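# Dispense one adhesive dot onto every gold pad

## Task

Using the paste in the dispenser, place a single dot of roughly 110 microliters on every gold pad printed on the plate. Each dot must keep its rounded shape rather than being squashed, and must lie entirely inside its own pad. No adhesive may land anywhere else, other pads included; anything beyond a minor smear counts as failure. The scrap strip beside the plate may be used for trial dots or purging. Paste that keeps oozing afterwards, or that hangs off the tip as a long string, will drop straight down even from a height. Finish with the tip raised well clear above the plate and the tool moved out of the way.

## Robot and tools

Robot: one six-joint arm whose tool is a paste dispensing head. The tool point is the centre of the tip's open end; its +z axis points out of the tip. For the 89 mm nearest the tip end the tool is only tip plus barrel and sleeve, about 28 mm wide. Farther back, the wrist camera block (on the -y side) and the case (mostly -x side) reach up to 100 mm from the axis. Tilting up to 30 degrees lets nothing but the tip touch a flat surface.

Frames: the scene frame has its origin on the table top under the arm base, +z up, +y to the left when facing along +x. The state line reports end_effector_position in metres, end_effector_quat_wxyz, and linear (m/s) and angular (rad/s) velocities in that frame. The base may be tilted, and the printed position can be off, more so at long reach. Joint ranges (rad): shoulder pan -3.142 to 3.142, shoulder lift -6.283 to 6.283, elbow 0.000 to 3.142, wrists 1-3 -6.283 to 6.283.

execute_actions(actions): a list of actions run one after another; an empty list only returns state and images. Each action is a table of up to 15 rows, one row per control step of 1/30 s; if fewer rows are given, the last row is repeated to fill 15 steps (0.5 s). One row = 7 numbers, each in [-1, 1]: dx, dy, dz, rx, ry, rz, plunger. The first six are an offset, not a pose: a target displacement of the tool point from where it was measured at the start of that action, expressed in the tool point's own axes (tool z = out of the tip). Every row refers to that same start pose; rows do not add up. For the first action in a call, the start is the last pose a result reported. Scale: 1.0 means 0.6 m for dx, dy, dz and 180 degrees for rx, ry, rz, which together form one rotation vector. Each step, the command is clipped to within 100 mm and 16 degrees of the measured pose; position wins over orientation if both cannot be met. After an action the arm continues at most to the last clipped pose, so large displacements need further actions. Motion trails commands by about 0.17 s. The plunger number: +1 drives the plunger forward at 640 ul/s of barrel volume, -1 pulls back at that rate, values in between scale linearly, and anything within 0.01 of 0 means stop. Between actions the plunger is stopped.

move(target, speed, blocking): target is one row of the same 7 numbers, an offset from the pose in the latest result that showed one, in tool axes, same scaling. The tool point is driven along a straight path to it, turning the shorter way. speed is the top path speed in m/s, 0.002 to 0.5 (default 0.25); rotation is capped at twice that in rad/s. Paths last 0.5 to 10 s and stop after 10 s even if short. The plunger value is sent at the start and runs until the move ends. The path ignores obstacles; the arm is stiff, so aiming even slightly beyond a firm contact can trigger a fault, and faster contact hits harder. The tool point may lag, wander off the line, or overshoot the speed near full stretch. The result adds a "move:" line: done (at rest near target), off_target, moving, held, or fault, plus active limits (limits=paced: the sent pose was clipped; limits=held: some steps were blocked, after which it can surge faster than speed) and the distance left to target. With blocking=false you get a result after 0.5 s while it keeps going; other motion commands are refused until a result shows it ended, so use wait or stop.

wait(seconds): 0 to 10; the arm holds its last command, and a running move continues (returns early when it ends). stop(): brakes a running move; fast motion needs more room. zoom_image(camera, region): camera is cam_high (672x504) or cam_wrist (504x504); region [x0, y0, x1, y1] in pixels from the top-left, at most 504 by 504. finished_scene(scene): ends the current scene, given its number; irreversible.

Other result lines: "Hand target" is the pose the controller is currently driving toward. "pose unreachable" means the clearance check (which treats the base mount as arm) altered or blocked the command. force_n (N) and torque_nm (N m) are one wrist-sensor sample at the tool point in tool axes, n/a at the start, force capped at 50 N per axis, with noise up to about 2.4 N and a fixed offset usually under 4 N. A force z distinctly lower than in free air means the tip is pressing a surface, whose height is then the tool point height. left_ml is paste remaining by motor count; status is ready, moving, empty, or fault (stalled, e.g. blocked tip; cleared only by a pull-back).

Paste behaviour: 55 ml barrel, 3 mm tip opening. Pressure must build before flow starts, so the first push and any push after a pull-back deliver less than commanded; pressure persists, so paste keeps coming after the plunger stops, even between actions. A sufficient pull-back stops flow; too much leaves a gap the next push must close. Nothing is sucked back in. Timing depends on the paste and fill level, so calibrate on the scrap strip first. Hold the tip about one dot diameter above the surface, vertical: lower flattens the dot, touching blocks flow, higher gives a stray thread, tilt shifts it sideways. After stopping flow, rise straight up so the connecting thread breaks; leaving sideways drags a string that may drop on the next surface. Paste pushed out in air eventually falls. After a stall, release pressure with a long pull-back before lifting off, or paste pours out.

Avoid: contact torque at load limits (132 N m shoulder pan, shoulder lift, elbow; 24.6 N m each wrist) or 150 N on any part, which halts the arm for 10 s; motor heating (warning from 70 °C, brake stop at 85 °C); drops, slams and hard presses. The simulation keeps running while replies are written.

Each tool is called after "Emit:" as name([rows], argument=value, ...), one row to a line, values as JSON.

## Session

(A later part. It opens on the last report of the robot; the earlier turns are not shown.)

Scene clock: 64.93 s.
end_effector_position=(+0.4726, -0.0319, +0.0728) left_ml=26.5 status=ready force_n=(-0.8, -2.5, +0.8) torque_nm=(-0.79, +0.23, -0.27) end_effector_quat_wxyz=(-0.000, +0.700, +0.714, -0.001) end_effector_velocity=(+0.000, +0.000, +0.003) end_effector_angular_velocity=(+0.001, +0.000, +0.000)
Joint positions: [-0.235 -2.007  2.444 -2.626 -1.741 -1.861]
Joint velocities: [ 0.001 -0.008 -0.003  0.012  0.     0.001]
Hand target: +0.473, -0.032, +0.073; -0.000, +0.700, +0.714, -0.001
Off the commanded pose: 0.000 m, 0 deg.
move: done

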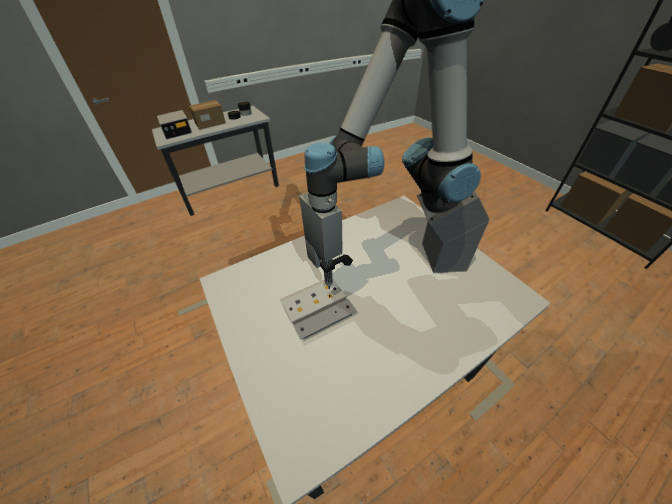

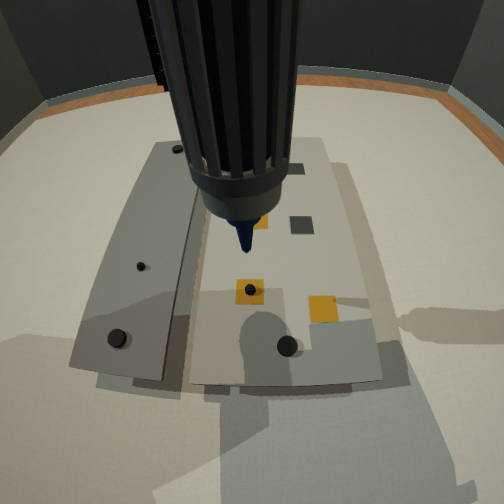

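Emit:
move(target=[-0.0705, -0.0215, 0.0622, 0, 0, 0, 0], speed=0.12)

Emit:
wait(seconds=0.3)

Emit:
zoom_image(camera="cam_wrist", region=[200, 200, 300, 300])

Scene clock: 71.57 s.
end_effector_position=(+0.4603, -0.0745, +0.0358) left_ml=26.5 status=ready force_n=(-0.8, -0.9, +0.7) torque_nm=(-0.22, +0.31, -0.22) end_effector_quat_wxyz=(+0.000, +0.700, +0.714, -0.001) end_effector_velocity=(-0.001, -0.001, -0.002) end_effector_angular_velocity=(+0.004, -0.001, +0.001)
Joint positions: [-0.423 -1.972  2.499 -2.734 -1.631 -2.014]
Joint velocities: [-0.011  0.003  0.004 -0.007  0.011 -0.01 ]
Hand target: +0.460, -0.075, +0.036; -0.000, +0.700, +0.714, -0.001
Off the commanded pose: 0.000 m, 0 deg.
move: done

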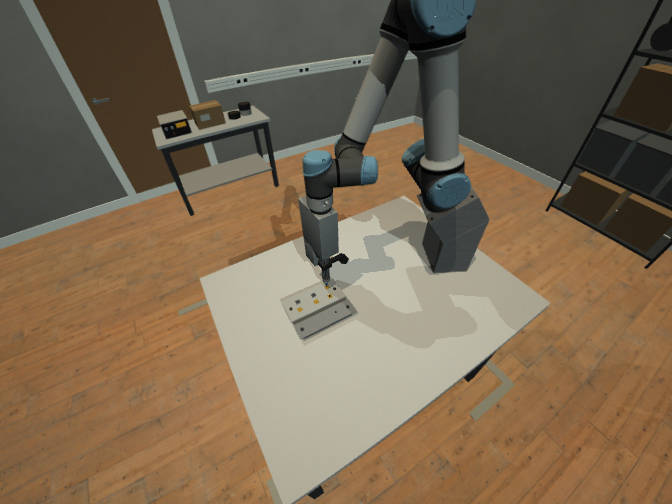

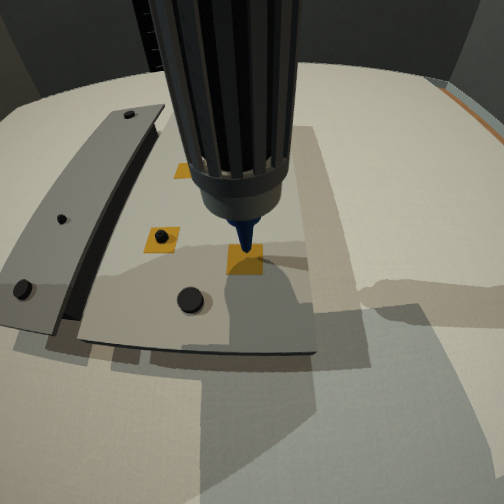

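Scene clock: 71.87 s.
end_effector_position=(+0.4603, -0.0747, +0.0355) left_ml=26.5 status=ready force_n=(-0.8, -1.1, -0.4) torque_nm=(-0.20, +0.26, -0.23) end_effector_quat_wxyz=(-0.000, +0.700, +0.714, -0.001) end_effector_velocity=(+0.001, +0.000, -0.000) end_effector_angular_velocity=(+0.001, -0.002, -0.000)
Joint positions: [-0.424 -1.972  2.5   -2.735 -1.63  -2.015]
Joint velocities: [-0.001  0.     0.    -0.002  0.002 -0.   ]
Hand target: +0.460, -0.075, +0.036; -0.000, +0.700, +0.714, -0.001
Off the commanded pose: 0.000 m, 0 deg.
wait: 0.30 s; at rest by 0.17 s

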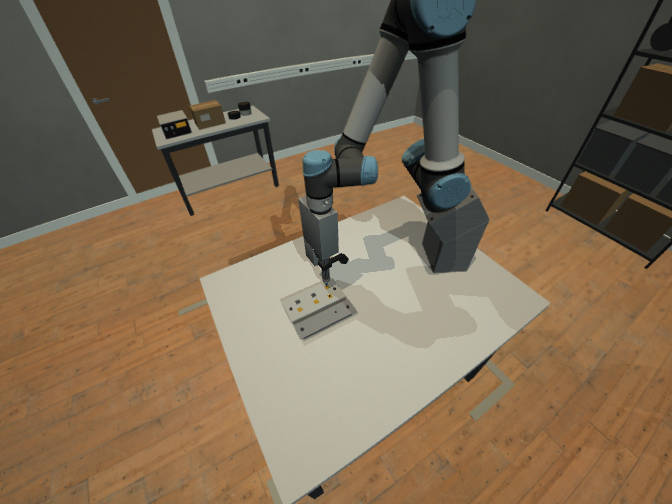

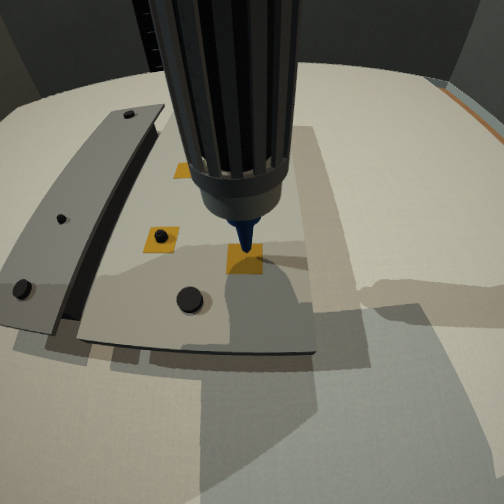

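Region (200, 200, 300, 300) of cam_wrist's 504x504 image, scaled by 5.040, with more detail than that image has.

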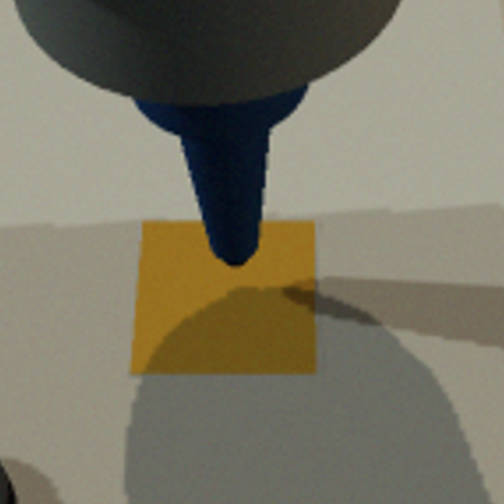

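Emit:
execute_actions([
  [[0.0015,-0.0006,0.0025,0,0,0,0]],
  [[0,0,0,0,0,0,0.344]],
])

Emit:
wait(seconds=10)

Emit:
zoom_image(camera="cam_wrist", region=[200, 200, 300, 300])

Emit:
move(target=[0, 0, -0.065, 0, 0, 0, 0], speed=0.12)

Emit:
zoom_image(camera="cam_wrist", region=[140, 160, 320, 340])

Scene clock: 74.83 s.
end_effector_position=(+0.4599, -0.0738, +0.0341) left_ml=26.4 status=moving force_n=(-1.7, -1.2, +1.6) torque_nm=(-0.24, +0.51, -0.32) end_effector_quat_wxyz=(-0.000, +0.700, +0.714, -0.001) end_effector_velocity=(+0.000, -0.001, +0.000) end_effector_angular_velocity=(-0.002, +0.000, -0.000)
Joint positions: [-0.422 -1.967  2.502 -2.742 -1.631 -2.013]
Joint velocities: [-0.     0.    -0.001  0.    -0.002  0.   ]
Hand target: +0.460, -0.074, +0.034; -0.000, +0.700, +0.714, -0.001
Off the commanded pose: 0.000 m, 0 deg.

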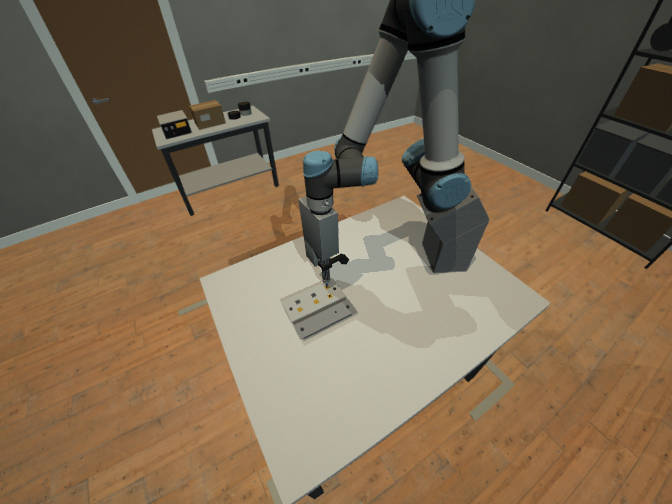

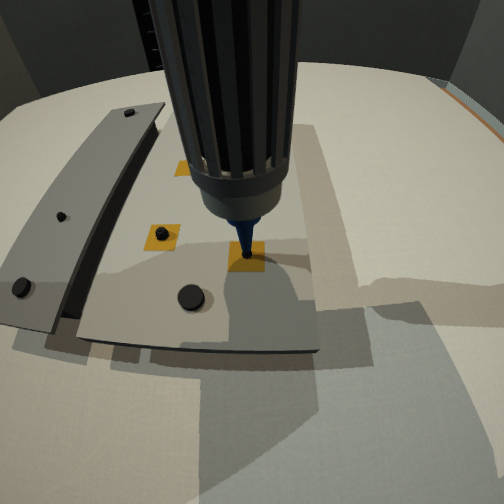

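Scene clock: 84.83 s.
end_effector_position=(+0.4599, -0.0738, +0.0341) left_ml=26.4 status=ready force_n=(-1.7, -1.9, -0.5) torque_nm=(-0.48, +0.52, -0.28) end_effector_quat_wxyz=(-0.000, +0.700, +0.714, -0.001) end_effector_velocity=(-0.000, -0.001, -0.000) end_effector_angular_velocity=(-0.001, +0.001, +0.000)
Joint positions: [-0.422 -1.967  2.502 -2.742 -1.631 -2.013]
Joint velocities: [-0.     0.    -0.001  0.    -0.001 -0.   ]
Hand target: +0.460, -0.074, +0.034; -0.000, +0.700, +0.714, -0.001
Off the commanded pose: 0.000 m, 0 deg.
wait: 10.00 s; at rest by 0.20 s

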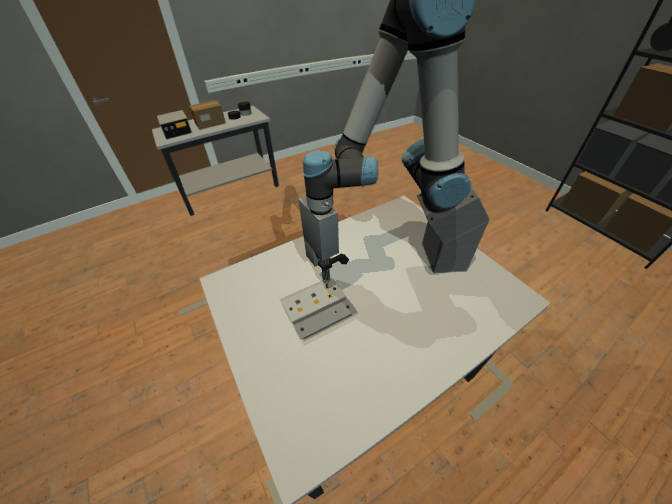

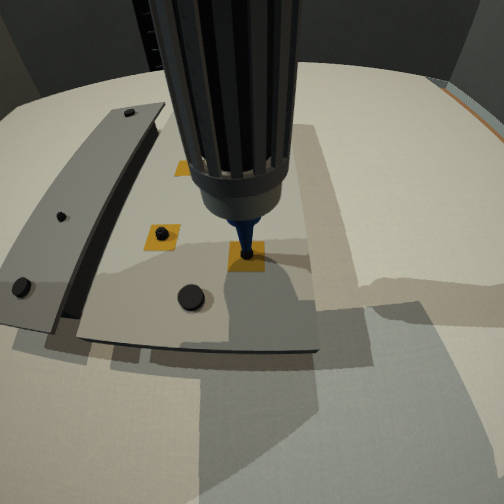

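Region (200, 200, 300, 300) of cam_wrist's 504x504 image, scaled by 5.040, with more detail than that image has.

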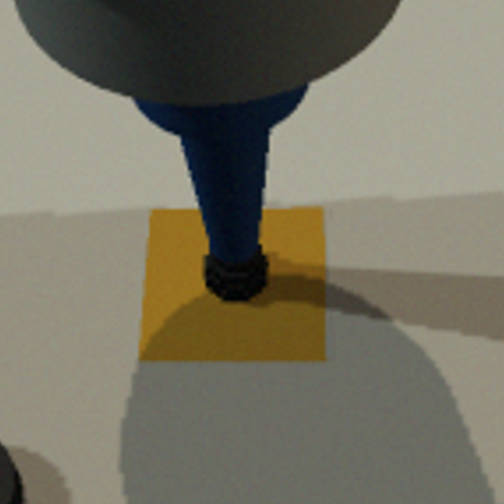

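Scene clock: 85.80 s.
end_effector_position=(+0.4601, -0.0737, +0.0728) left_ml=26.4 status=ready force_n=(+0.1, -0.8, +0.0) torque_nm=(-0.14, -0.14, -0.23) end_effector_quat_wxyz=(+0.000, +0.700, +0.714, -0.001) end_effector_velocity=(-0.001, +0.000, +0.002) end_effector_angular_velocity=(+0.001, +0.001, +0.001)
Joint positions: [-0.411 -2.095  2.472 -2.584 -1.638 -2.004]
Joint velocities: [-0.002 -0.009 -0.002  0.013  0.002 -0.002]
Hand target: +0.460, -0.074, +0.073; -0.000, +0.700, +0.714, -0.001
Off the commanded pose: 0.000 m, 0 deg.
move: done

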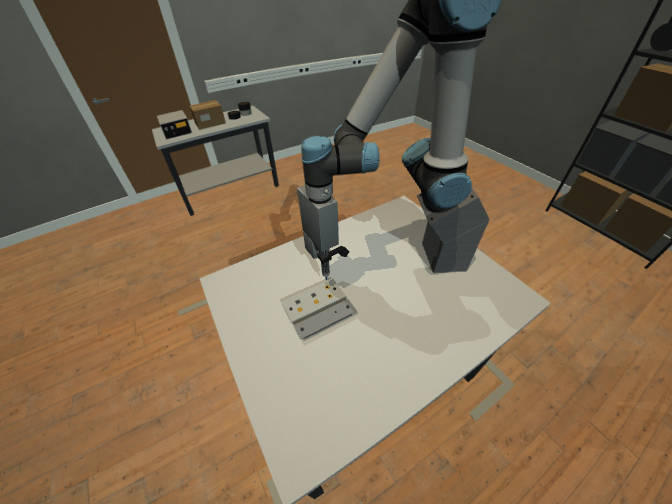

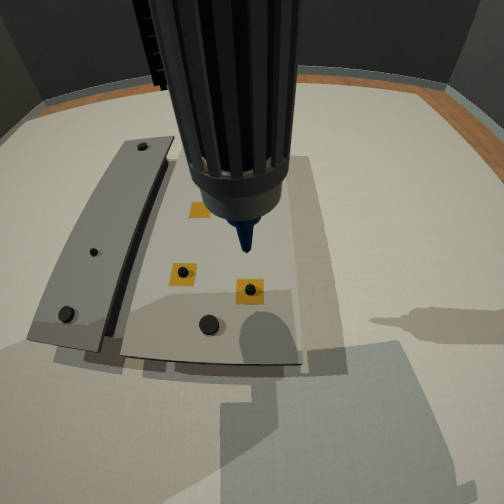

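Region (140, 160, 320, 340) of cam_wrist's 504x504 image, scaled by 2.800, with more detail than that image has.

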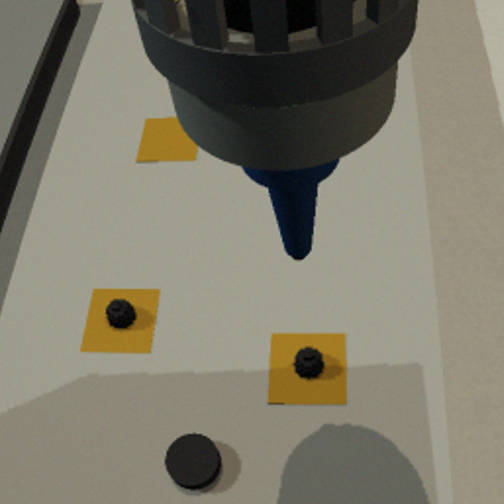

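Emit:
move(target=[0.0592, 0.1143, 0.0613, 0, 0, 0, 0], speed=0.15)

Emit:
wait(seconds=0.3)

Emit:
zoom_image(camera="cam_wrist", region=[200, 200, 300, 300])

Scene clock: 90.13 s.
end_effector_position=(+0.5277, -0.0369, +0.0358) left_ml=26.4 status=ready force_n=(-1.5, -1.3, -0.5) torque_nm=(-0.28, +0.48, -0.26) end_effector_quat_wxyz=(-0.000, +0.700, +0.714, -0.001) end_effector_velocity=(+0.004, -0.001, -0.001) end_effector_angular_velocity=(-0.004, -0.002, -0.001)
Joint positions: [-0.224 -1.803  2.319 -2.704 -1.747 -1.852]
Joint velocities: [ 0.006  0.01  -0.008 -0.003 -0.007  0.005]
Hand target: +0.528, -0.037, +0.036; -0.000, +0.700, +0.714, -0.001
Off the commanded pose: 0.000 m, 0 deg.
move: done

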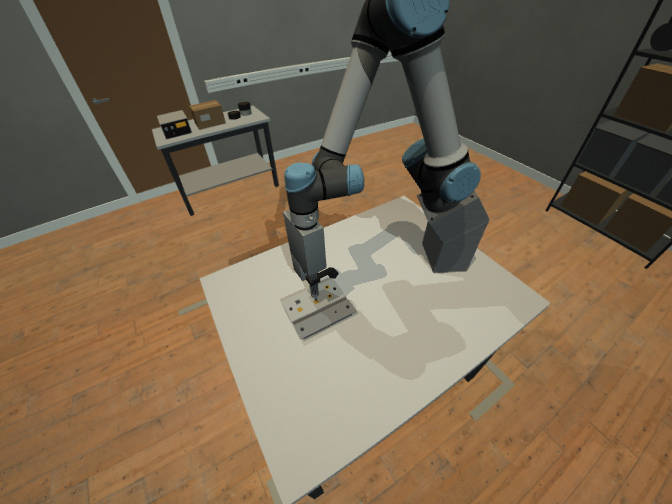

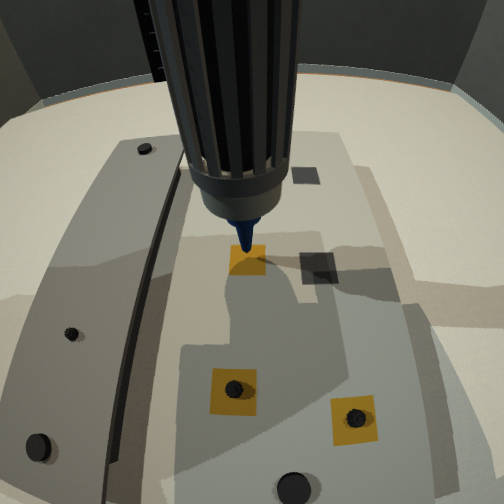

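Scene clock: 90.43 s.
end_effector_position=(+0.5279, -0.0368, +0.0357) left_ml=26.4 status=ready force_n=(-1.6, -1.3, +0.3) torque_nm=(-0.28, +0.55, -0.25) end_effector_quat_wxyz=(-0.000, +0.700, +0.714, -0.001) end_effector_velocity=(+0.000, -0.001, +0.000) end_effector_angular_velocity=(-0.002, -0.000, -0.000)
Joint positions: [-0.223 -1.801  2.318 -2.704 -1.747 -1.851]
Joint velocities: [ 0.     0.    -0.    -0.001 -0.002  0.001]
Hand target: +0.528, -0.037, +0.036; -0.000, +0.700, +0.714, -0.001
Off the commanded pose: 0.000 m, 0 deg.
wait: 0.30 s; at rest by 0.17 s

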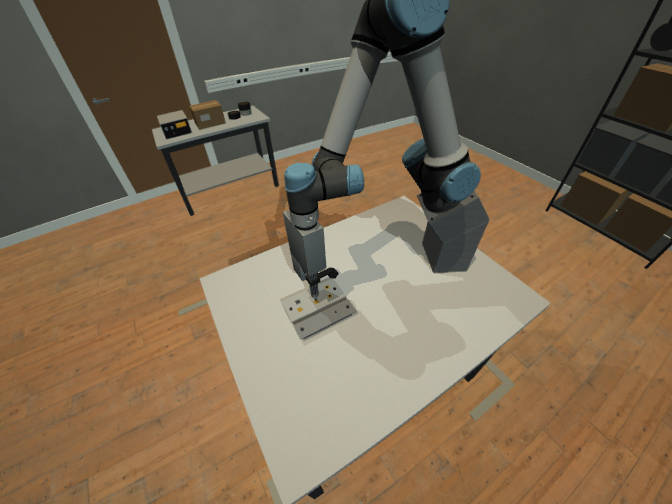

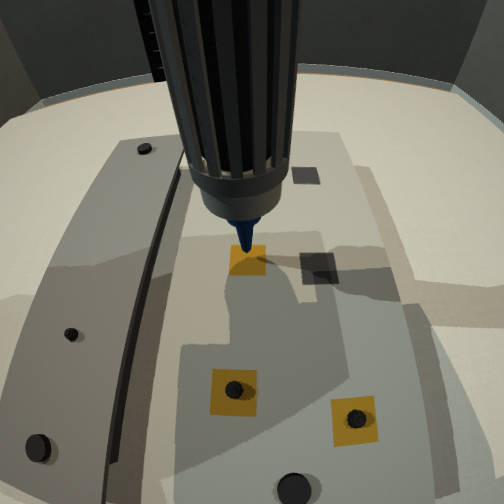

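Region (200, 200, 300, 300) of cam_wrist's 504x504 image, scaled by 5.040, with more detail than that image has.

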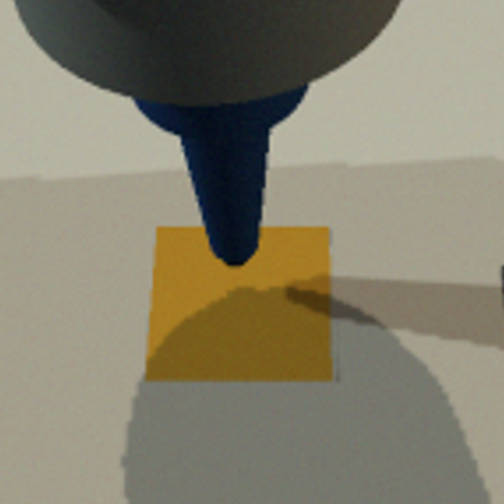

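Emit:
execute_actions([
  [[-0.0008,-0.0018,0.0025,0,0,0,0]],
  [[0,0,0,0,0,0,0.344]],
])

Emit:
wait(seconds=10)

Emit:
zoom_image(camera="cam_wrist", region=[200, 200, 300, 300])

Emit:
move(target=[0, 0, -0.065, 0, 0, 0, 0], speed=0.12)

Emit:
zoom_image(camera="cam_wrist", region=[170, 160, 350, 340])

Scene clock: 93.97 s.
end_effector_position=(+0.5268, -0.0373, +0.0342) left_ml=26.3 status=moving force_n=(-1.1, -0.6, -0.3) torque_nm=(-0.16, +0.30, -0.17) end_effector_quat_wxyz=(-0.000, +0.700, +0.714, -0.001) end_effector_velocity=(-0.000, +0.001, -0.000) end_effector_angular_velocity=(+0.002, +0.000, -0.000)
Joint positions: [-0.226 -1.8    2.322 -2.71  -1.746 -1.854]
Joint velocities: [-0.    -0.     0.     0.     0.002  0.   ]
Hand target: +0.527, -0.037, +0.034; -0.000, +0.700, +0.714, -0.001
Off the commanded pose: 0.000 m, 0 deg.

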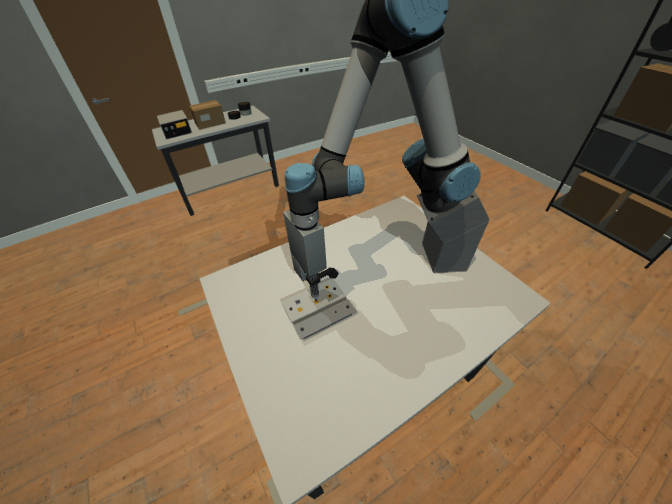

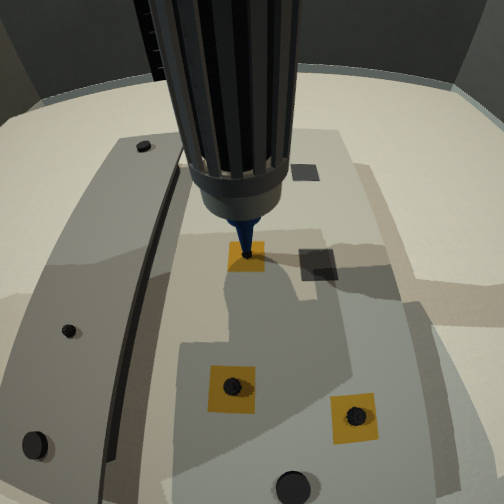

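Scene clock: 103.97 s.
end_effector_position=(+0.5268, -0.0373, +0.0342) left_ml=26.3 status=ready force_n=(-1.7, -1.5, -0.3) torque_nm=(-0.38, +0.60, -0.28) end_effector_quat_wxyz=(-0.000, +0.700, +0.714, -0.001) end_effector_velocity=(-0.001, +0.001, -0.000) end_effector_angular_velocity=(+0.001, +0.002, +0.000)
Joint positions: [-0.226 -1.8    2.322 -2.71  -1.746 -1.854]
Joint velocities: [0.    0.    0.001 0.002 0.    0.   ]
Hand target: +0.527, -0.037, +0.034; -0.000, +0.700, +0.714, -0.001
Off the commanded pose: 0.000 m, 0 deg.
wait: 10.00 s; at rest by 0.20 s

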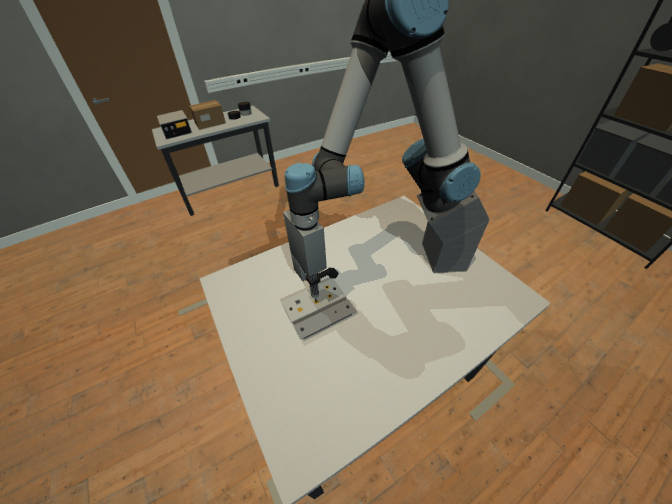

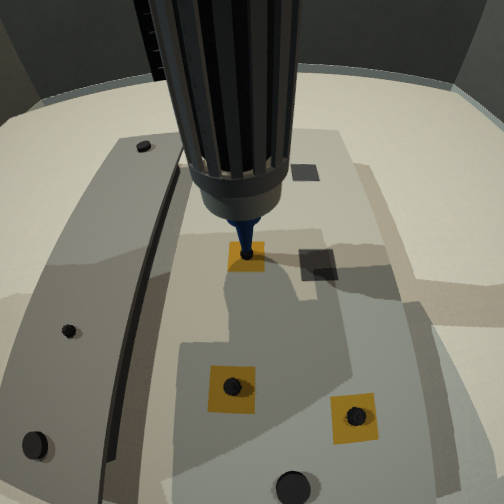

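Region (200, 200, 300, 300) of cam_wrist's 504x504 image, scaled by 5.040, with more detail than that image has.

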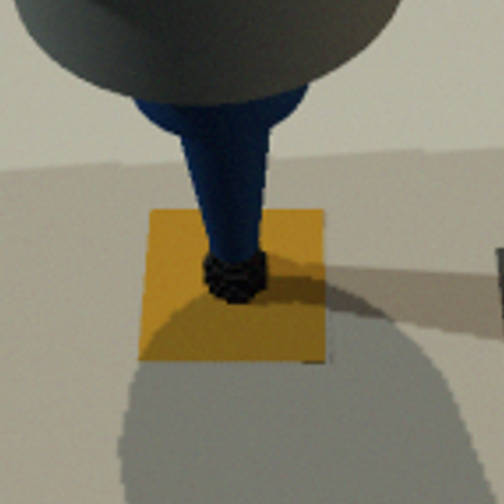

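Scene clock: 104.93 s.
end_effector_position=(+0.5270, -0.0372, +0.0730) left_ml=26.3 status=ready force_n=(-0.4, -1.5, -0.3) torque_nm=(-0.43, -0.01, -0.25) end_effector_quat_wxyz=(-0.000, +0.700, +0.714, -0.001) end_effector_velocity=(+0.001, -0.000, +0.003) end_effector_angular_velocity=(-0.000, -0.001, -0.001)
Joint positions: [-0.204 -1.899  2.299 -2.584 -1.758 -1.835]
Joint velocities: [ 0.001 -0.006 -0.004  0.008 -0.001  0.002]
Hand target: +0.527, -0.037, +0.073; -0.000, +0.700, +0.714, -0.001
Off the commanded pose: 0.000 m, 0 deg.
move: done

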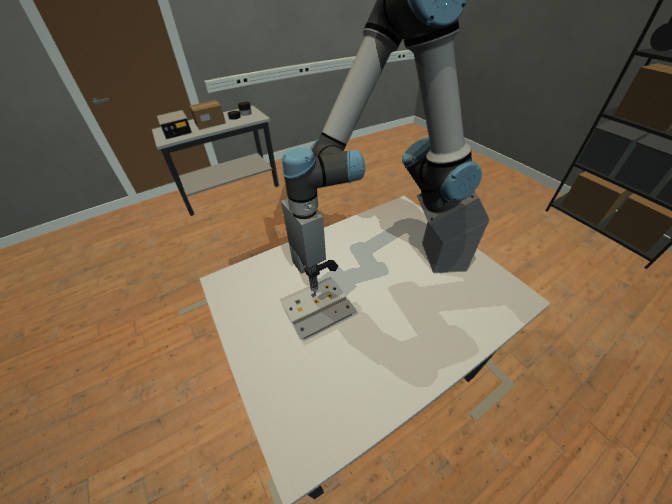

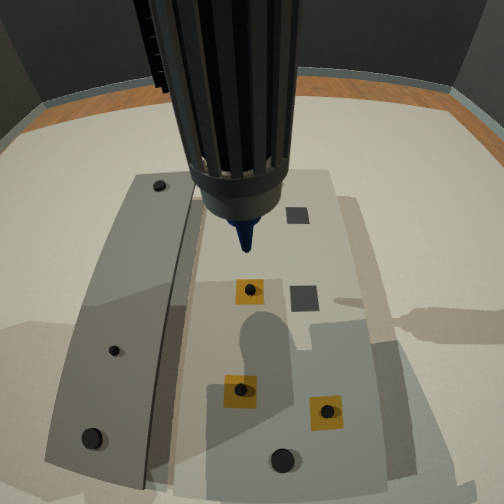

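Region (170, 160, 350, 340) of cam_wrist's 504x504 image, scaled by 2.800, with more detail than that image has.

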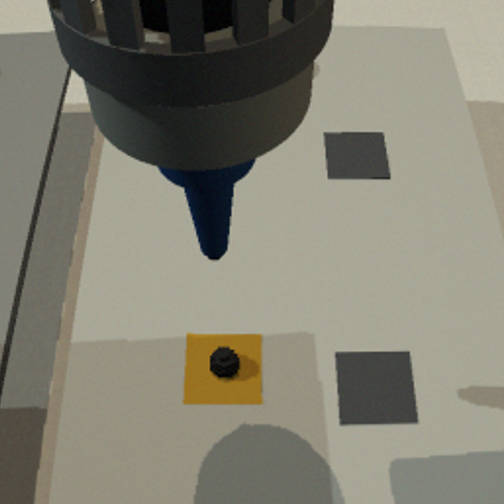

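Emit:
move(target=[-0.0005, 0.109, 0.061, 0, 0, 0, 0], speed=0.15)

Emit:
wait(seconds=0.3)

Emit:
zoom_image(camera="cam_wrist", region=[200, 200, 300, 300])

Scene clock: 111.50 s.
end_effector_position=(+0.5920, -0.0364, +0.0363) left_ml=26.3 status=ready force_n=(-1.9, -2.4, -0.3) torque_nm=(-0.71, +0.64, -0.25) end_effector_quat_wxyz=(-0.000, +0.700, +0.714, -0.001) end_effector_velocity=(+0.001, -0.000, -0.002) end_effector_angular_velocity=(-0.001, +0.001, +0.000)
Joint positions: [-0.179 -1.697  2.137 -2.621 -1.773 -1.814]
Joint velocities: [ 0.001  0.007 -0.005 -0.    -0.002  0.001]
Hand target: +0.592, -0.036, +0.036; -0.000, +0.700, +0.714, -0.001
Off the commanded pose: 0.000 m, 0 deg.
move: done

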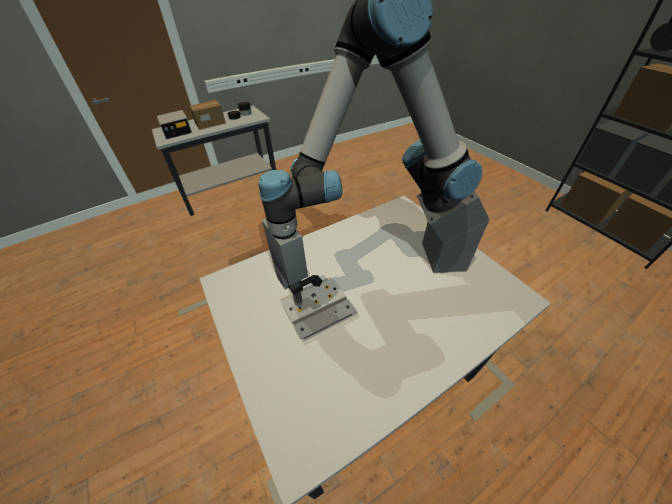

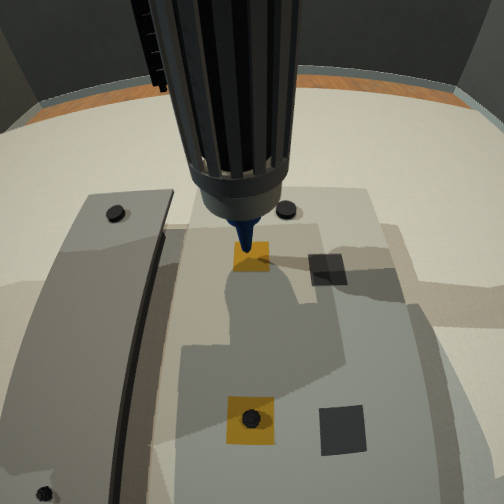

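Scene clock: 111.80 s.
end_effector_position=(+0.5922, -0.0364, +0.0361) left_ml=26.3 status=ready force_n=(-1.4, -2.0, +1.3) torque_nm=(-0.61, +0.43, -0.28) end_effector_quat_wxyz=(-0.000, +0.700, +0.714, -0.001) end_effector_velocity=(-0.000, -0.000, -0.000) end_effector_angular_velocity=(-0.000, +0.001, -0.001)
Joint positions: [-0.179 -1.696  2.137 -2.621 -1.773 -1.814]
Joint velocities: [ 0.     0.001 -0.     0.001 -0.001  0.001]
Hand target: +0.592, -0.036, +0.036; -0.000, +0.700, +0.714, -0.001
Off the commanded pose: 0.000 m, 0 deg.
wait: 0.30 s; at rest by 0.17 s

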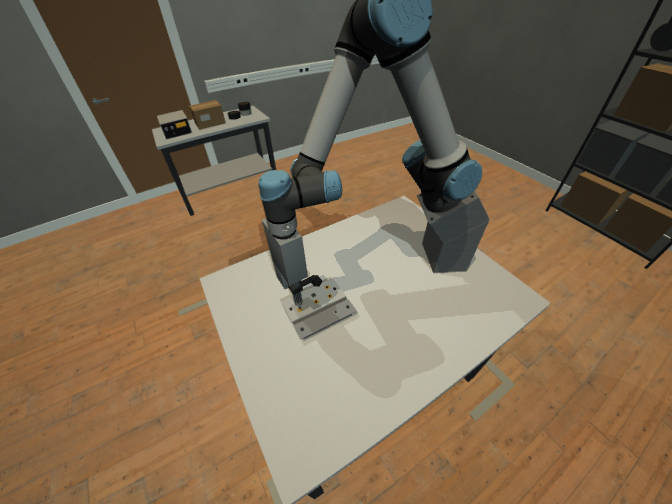

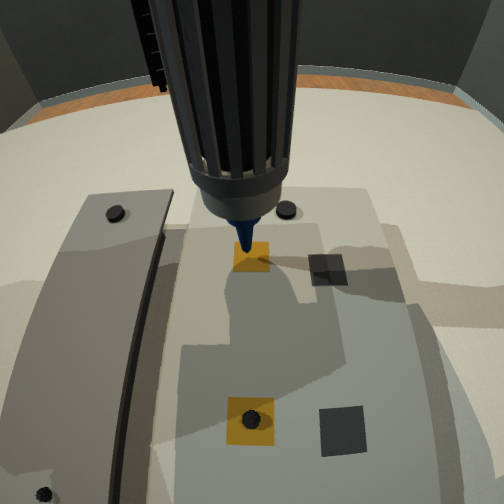

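Region (200, 200, 300, 300) of cam_wrist's 504x504 image, scaled by 5.040, with more detail than that image has.

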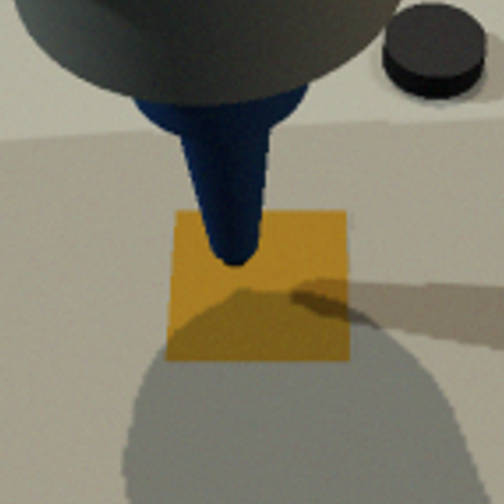

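Emit:
execute_actions([
  [[-0.0035,0.0018,0.003,0,0,0,0]],
  [[0,0,0,0,0,0,0.344]],
])

Emit:
wait(seconds=10)

Emit:
zoom_image(camera="cam_wrist", region=[200, 200, 300, 300])

Emit:
move(target=[0, 0, -0.07, 0, 0, 0, -0.06], speed=0.12)

Emit:
zoom_image(camera="cam_wrist", region=[170, 200, 350, 380])

Scene clock: 115.07 s.
end_effector_position=(+0.5933, -0.0384, +0.0344) left_ml=26.2 status=moving force_n=(-1.0, -1.0, +1.3) torque_nm=(-0.25, +0.23, -0.26) end_effector_quat_wxyz=(-0.000, +0.700, +0.714, -0.001) end_effector_velocity=(+0.000, -0.000, +0.000) end_effector_angular_velocity=(-0.001, -0.001, -0.001)
Joint positions: [-0.185 -1.692  2.134 -2.624 -1.77  -1.819]
Joint velocities: [ 0.    -0.     0.    -0.001 -0.001  0.001]
Hand target: +0.593, -0.038, +0.034; -0.000, +0.700, +0.714, -0.001
Off the commanded pose: 0.000 m, 0 deg.

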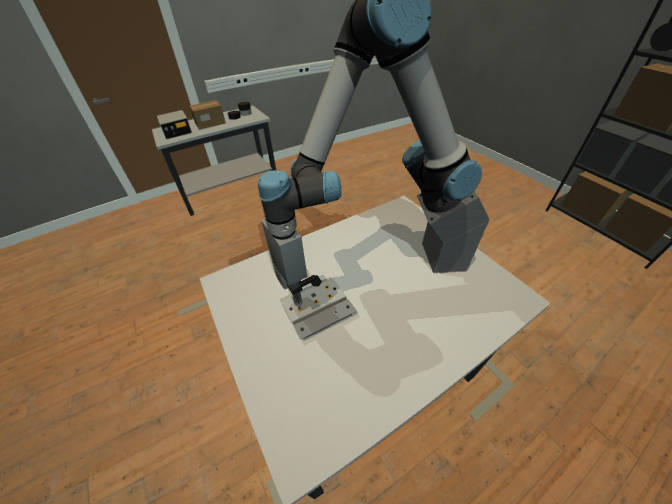

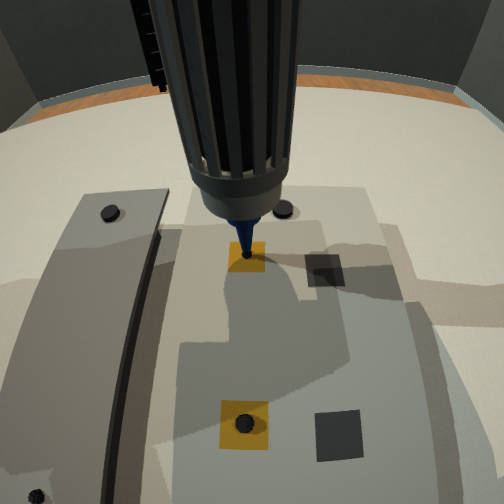

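Scene clock: 125.07 s.
end_effector_position=(+0.5933, -0.0384, +0.0344) left_ml=26.2 status=ready force_n=(-0.6, -1.3, +1.0) torque_nm=(-0.32, +0.16, -0.20) end_effector_quat_wxyz=(-0.000, +0.700, +0.714, -0.001) end_effector_velocity=(+0.000, +0.000, +0.000) end_effector_angular_velocity=(+0.001, -0.000, -0.000)
Joint positions: [-0.185 -1.692  2.134 -2.624 -1.77  -1.819]
Joint velocities: [ 0.    -0.    -0.     0.001  0.001  0.   ]
Hand target: +0.593, -0.038, +0.034; -0.000, +0.700, +0.714, -0.001
Off the commanded pose: 0.000 m, 0 deg.
wait: 10.00 s; at rest by 0.20 s

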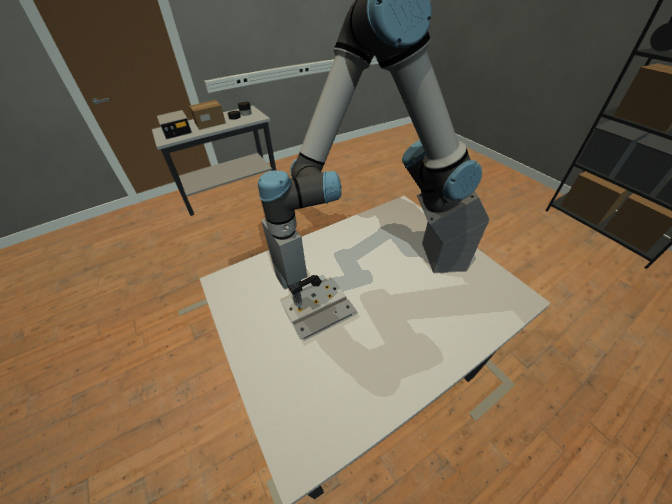

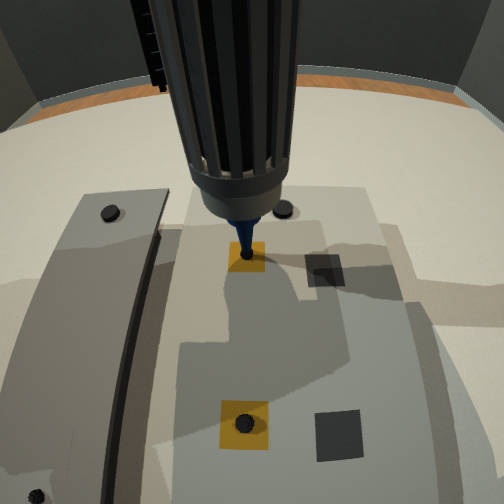

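Region (200, 200, 300, 300) of cam_wrist's 504x504 image, scaled by 5.040, with more detail than that image has.

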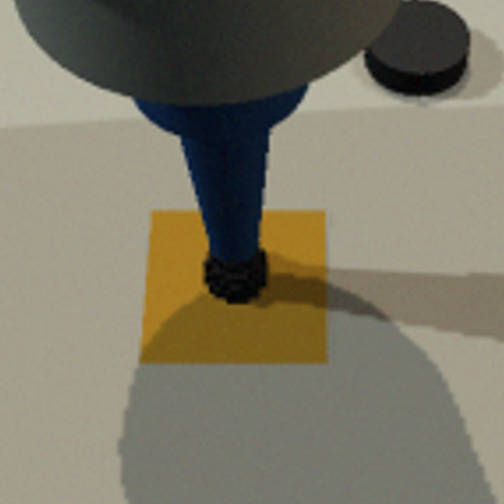

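Scene clock: 126.03 s.
end_effector_position=(+0.5934, -0.0383, +0.0761) left_ml=26.2 status=moving force_n=(-0.7, -1.2, -1.1) torque_nm=(-0.30, +0.13, -0.19) end_effector_quat_wxyz=(-0.000, +0.700, +0.714, -0.001) end_effector_velocity=(+0.000, -0.000, +0.002) end_effector_angular_velocity=(-0.001, +0.000, +0.000)
Joint positions: [-0.162 -1.78   2.112 -2.51  -1.783 -1.799]
Joint velocities: [ 0.001 -0.004 -0.002  0.007 -0.001  0.001]
Hand target: +0.593, -0.038, +0.076; -0.000, +0.700, +0.714, -0.001
Off the commanded pose: 0.000 m, 0 deg.
move: done

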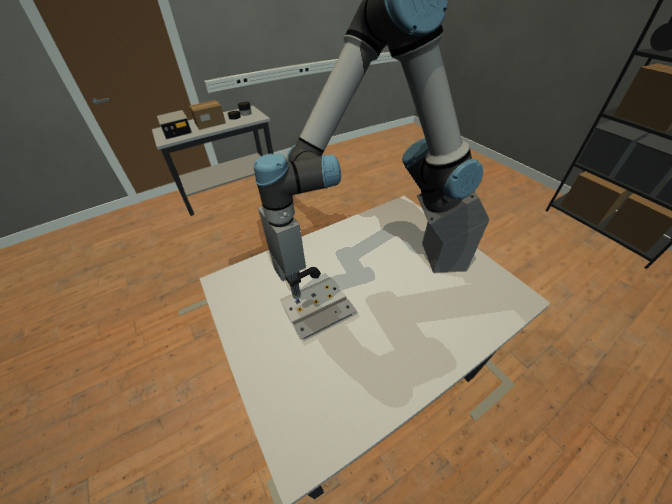

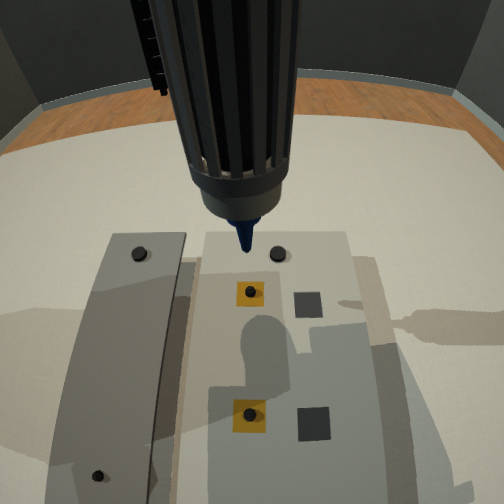

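Region (170, 200, 350, 380) of cam_wrist's 504x504 image, scaled by 2.800, with more detail than that image has.

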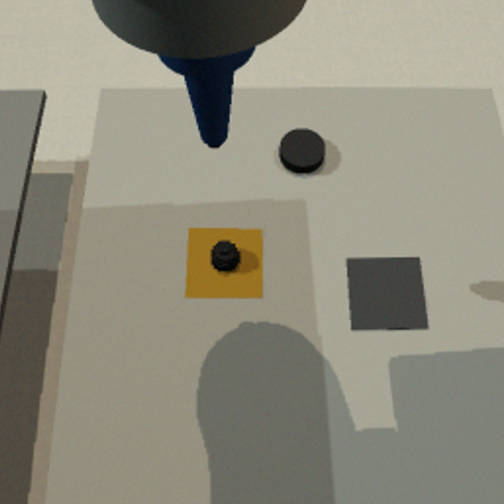

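Emit:
move(target=[0.1335, -0.0697, -0.173, 0, 0, 0, 0], speed=0.25)

Scene clock: 128.20 s.
end_effector_position=(+0.5505, +0.0413, +0.1798) left_ml=26.2 status=ready force_n=(-0.8, -2.2, +0.8) torque_nm=(-0.64, +0.21, -0.26) end_effector_quat_wxyz=(-0.000, +0.700, +0.714, -0.001) end_effector_velocity=(-0.001, +0.001, +0.001) end_effector_angular_velocity=(-0.002, +0.002, -0.000)
Joint positions: [ 0.138 -1.938  2.102 -2.265 -1.944 -1.536]
Joint velocities: [ 0.009  0.002 -0.003  0.007 -0.007  0.009]
Hand target: +0.550, +0.041, +0.180; -0.000, +0.701, +0.714, -0.001
Off the commanded pose: 0.000 m, 0 deg.
move: done

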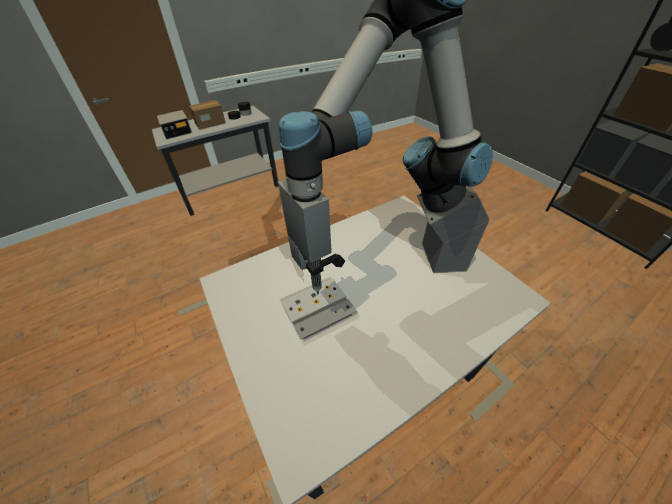

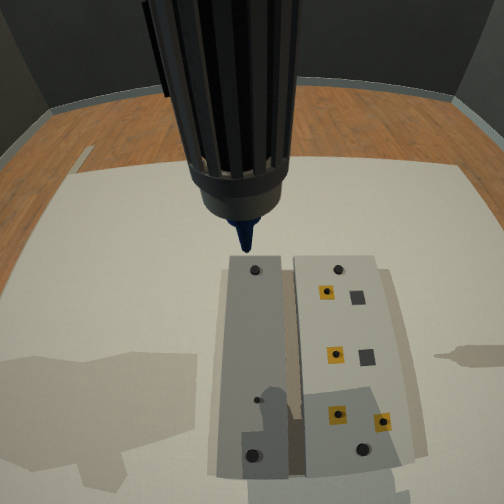

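Emit:
finished_scene(scene=2)

The scene is finished: the task was done.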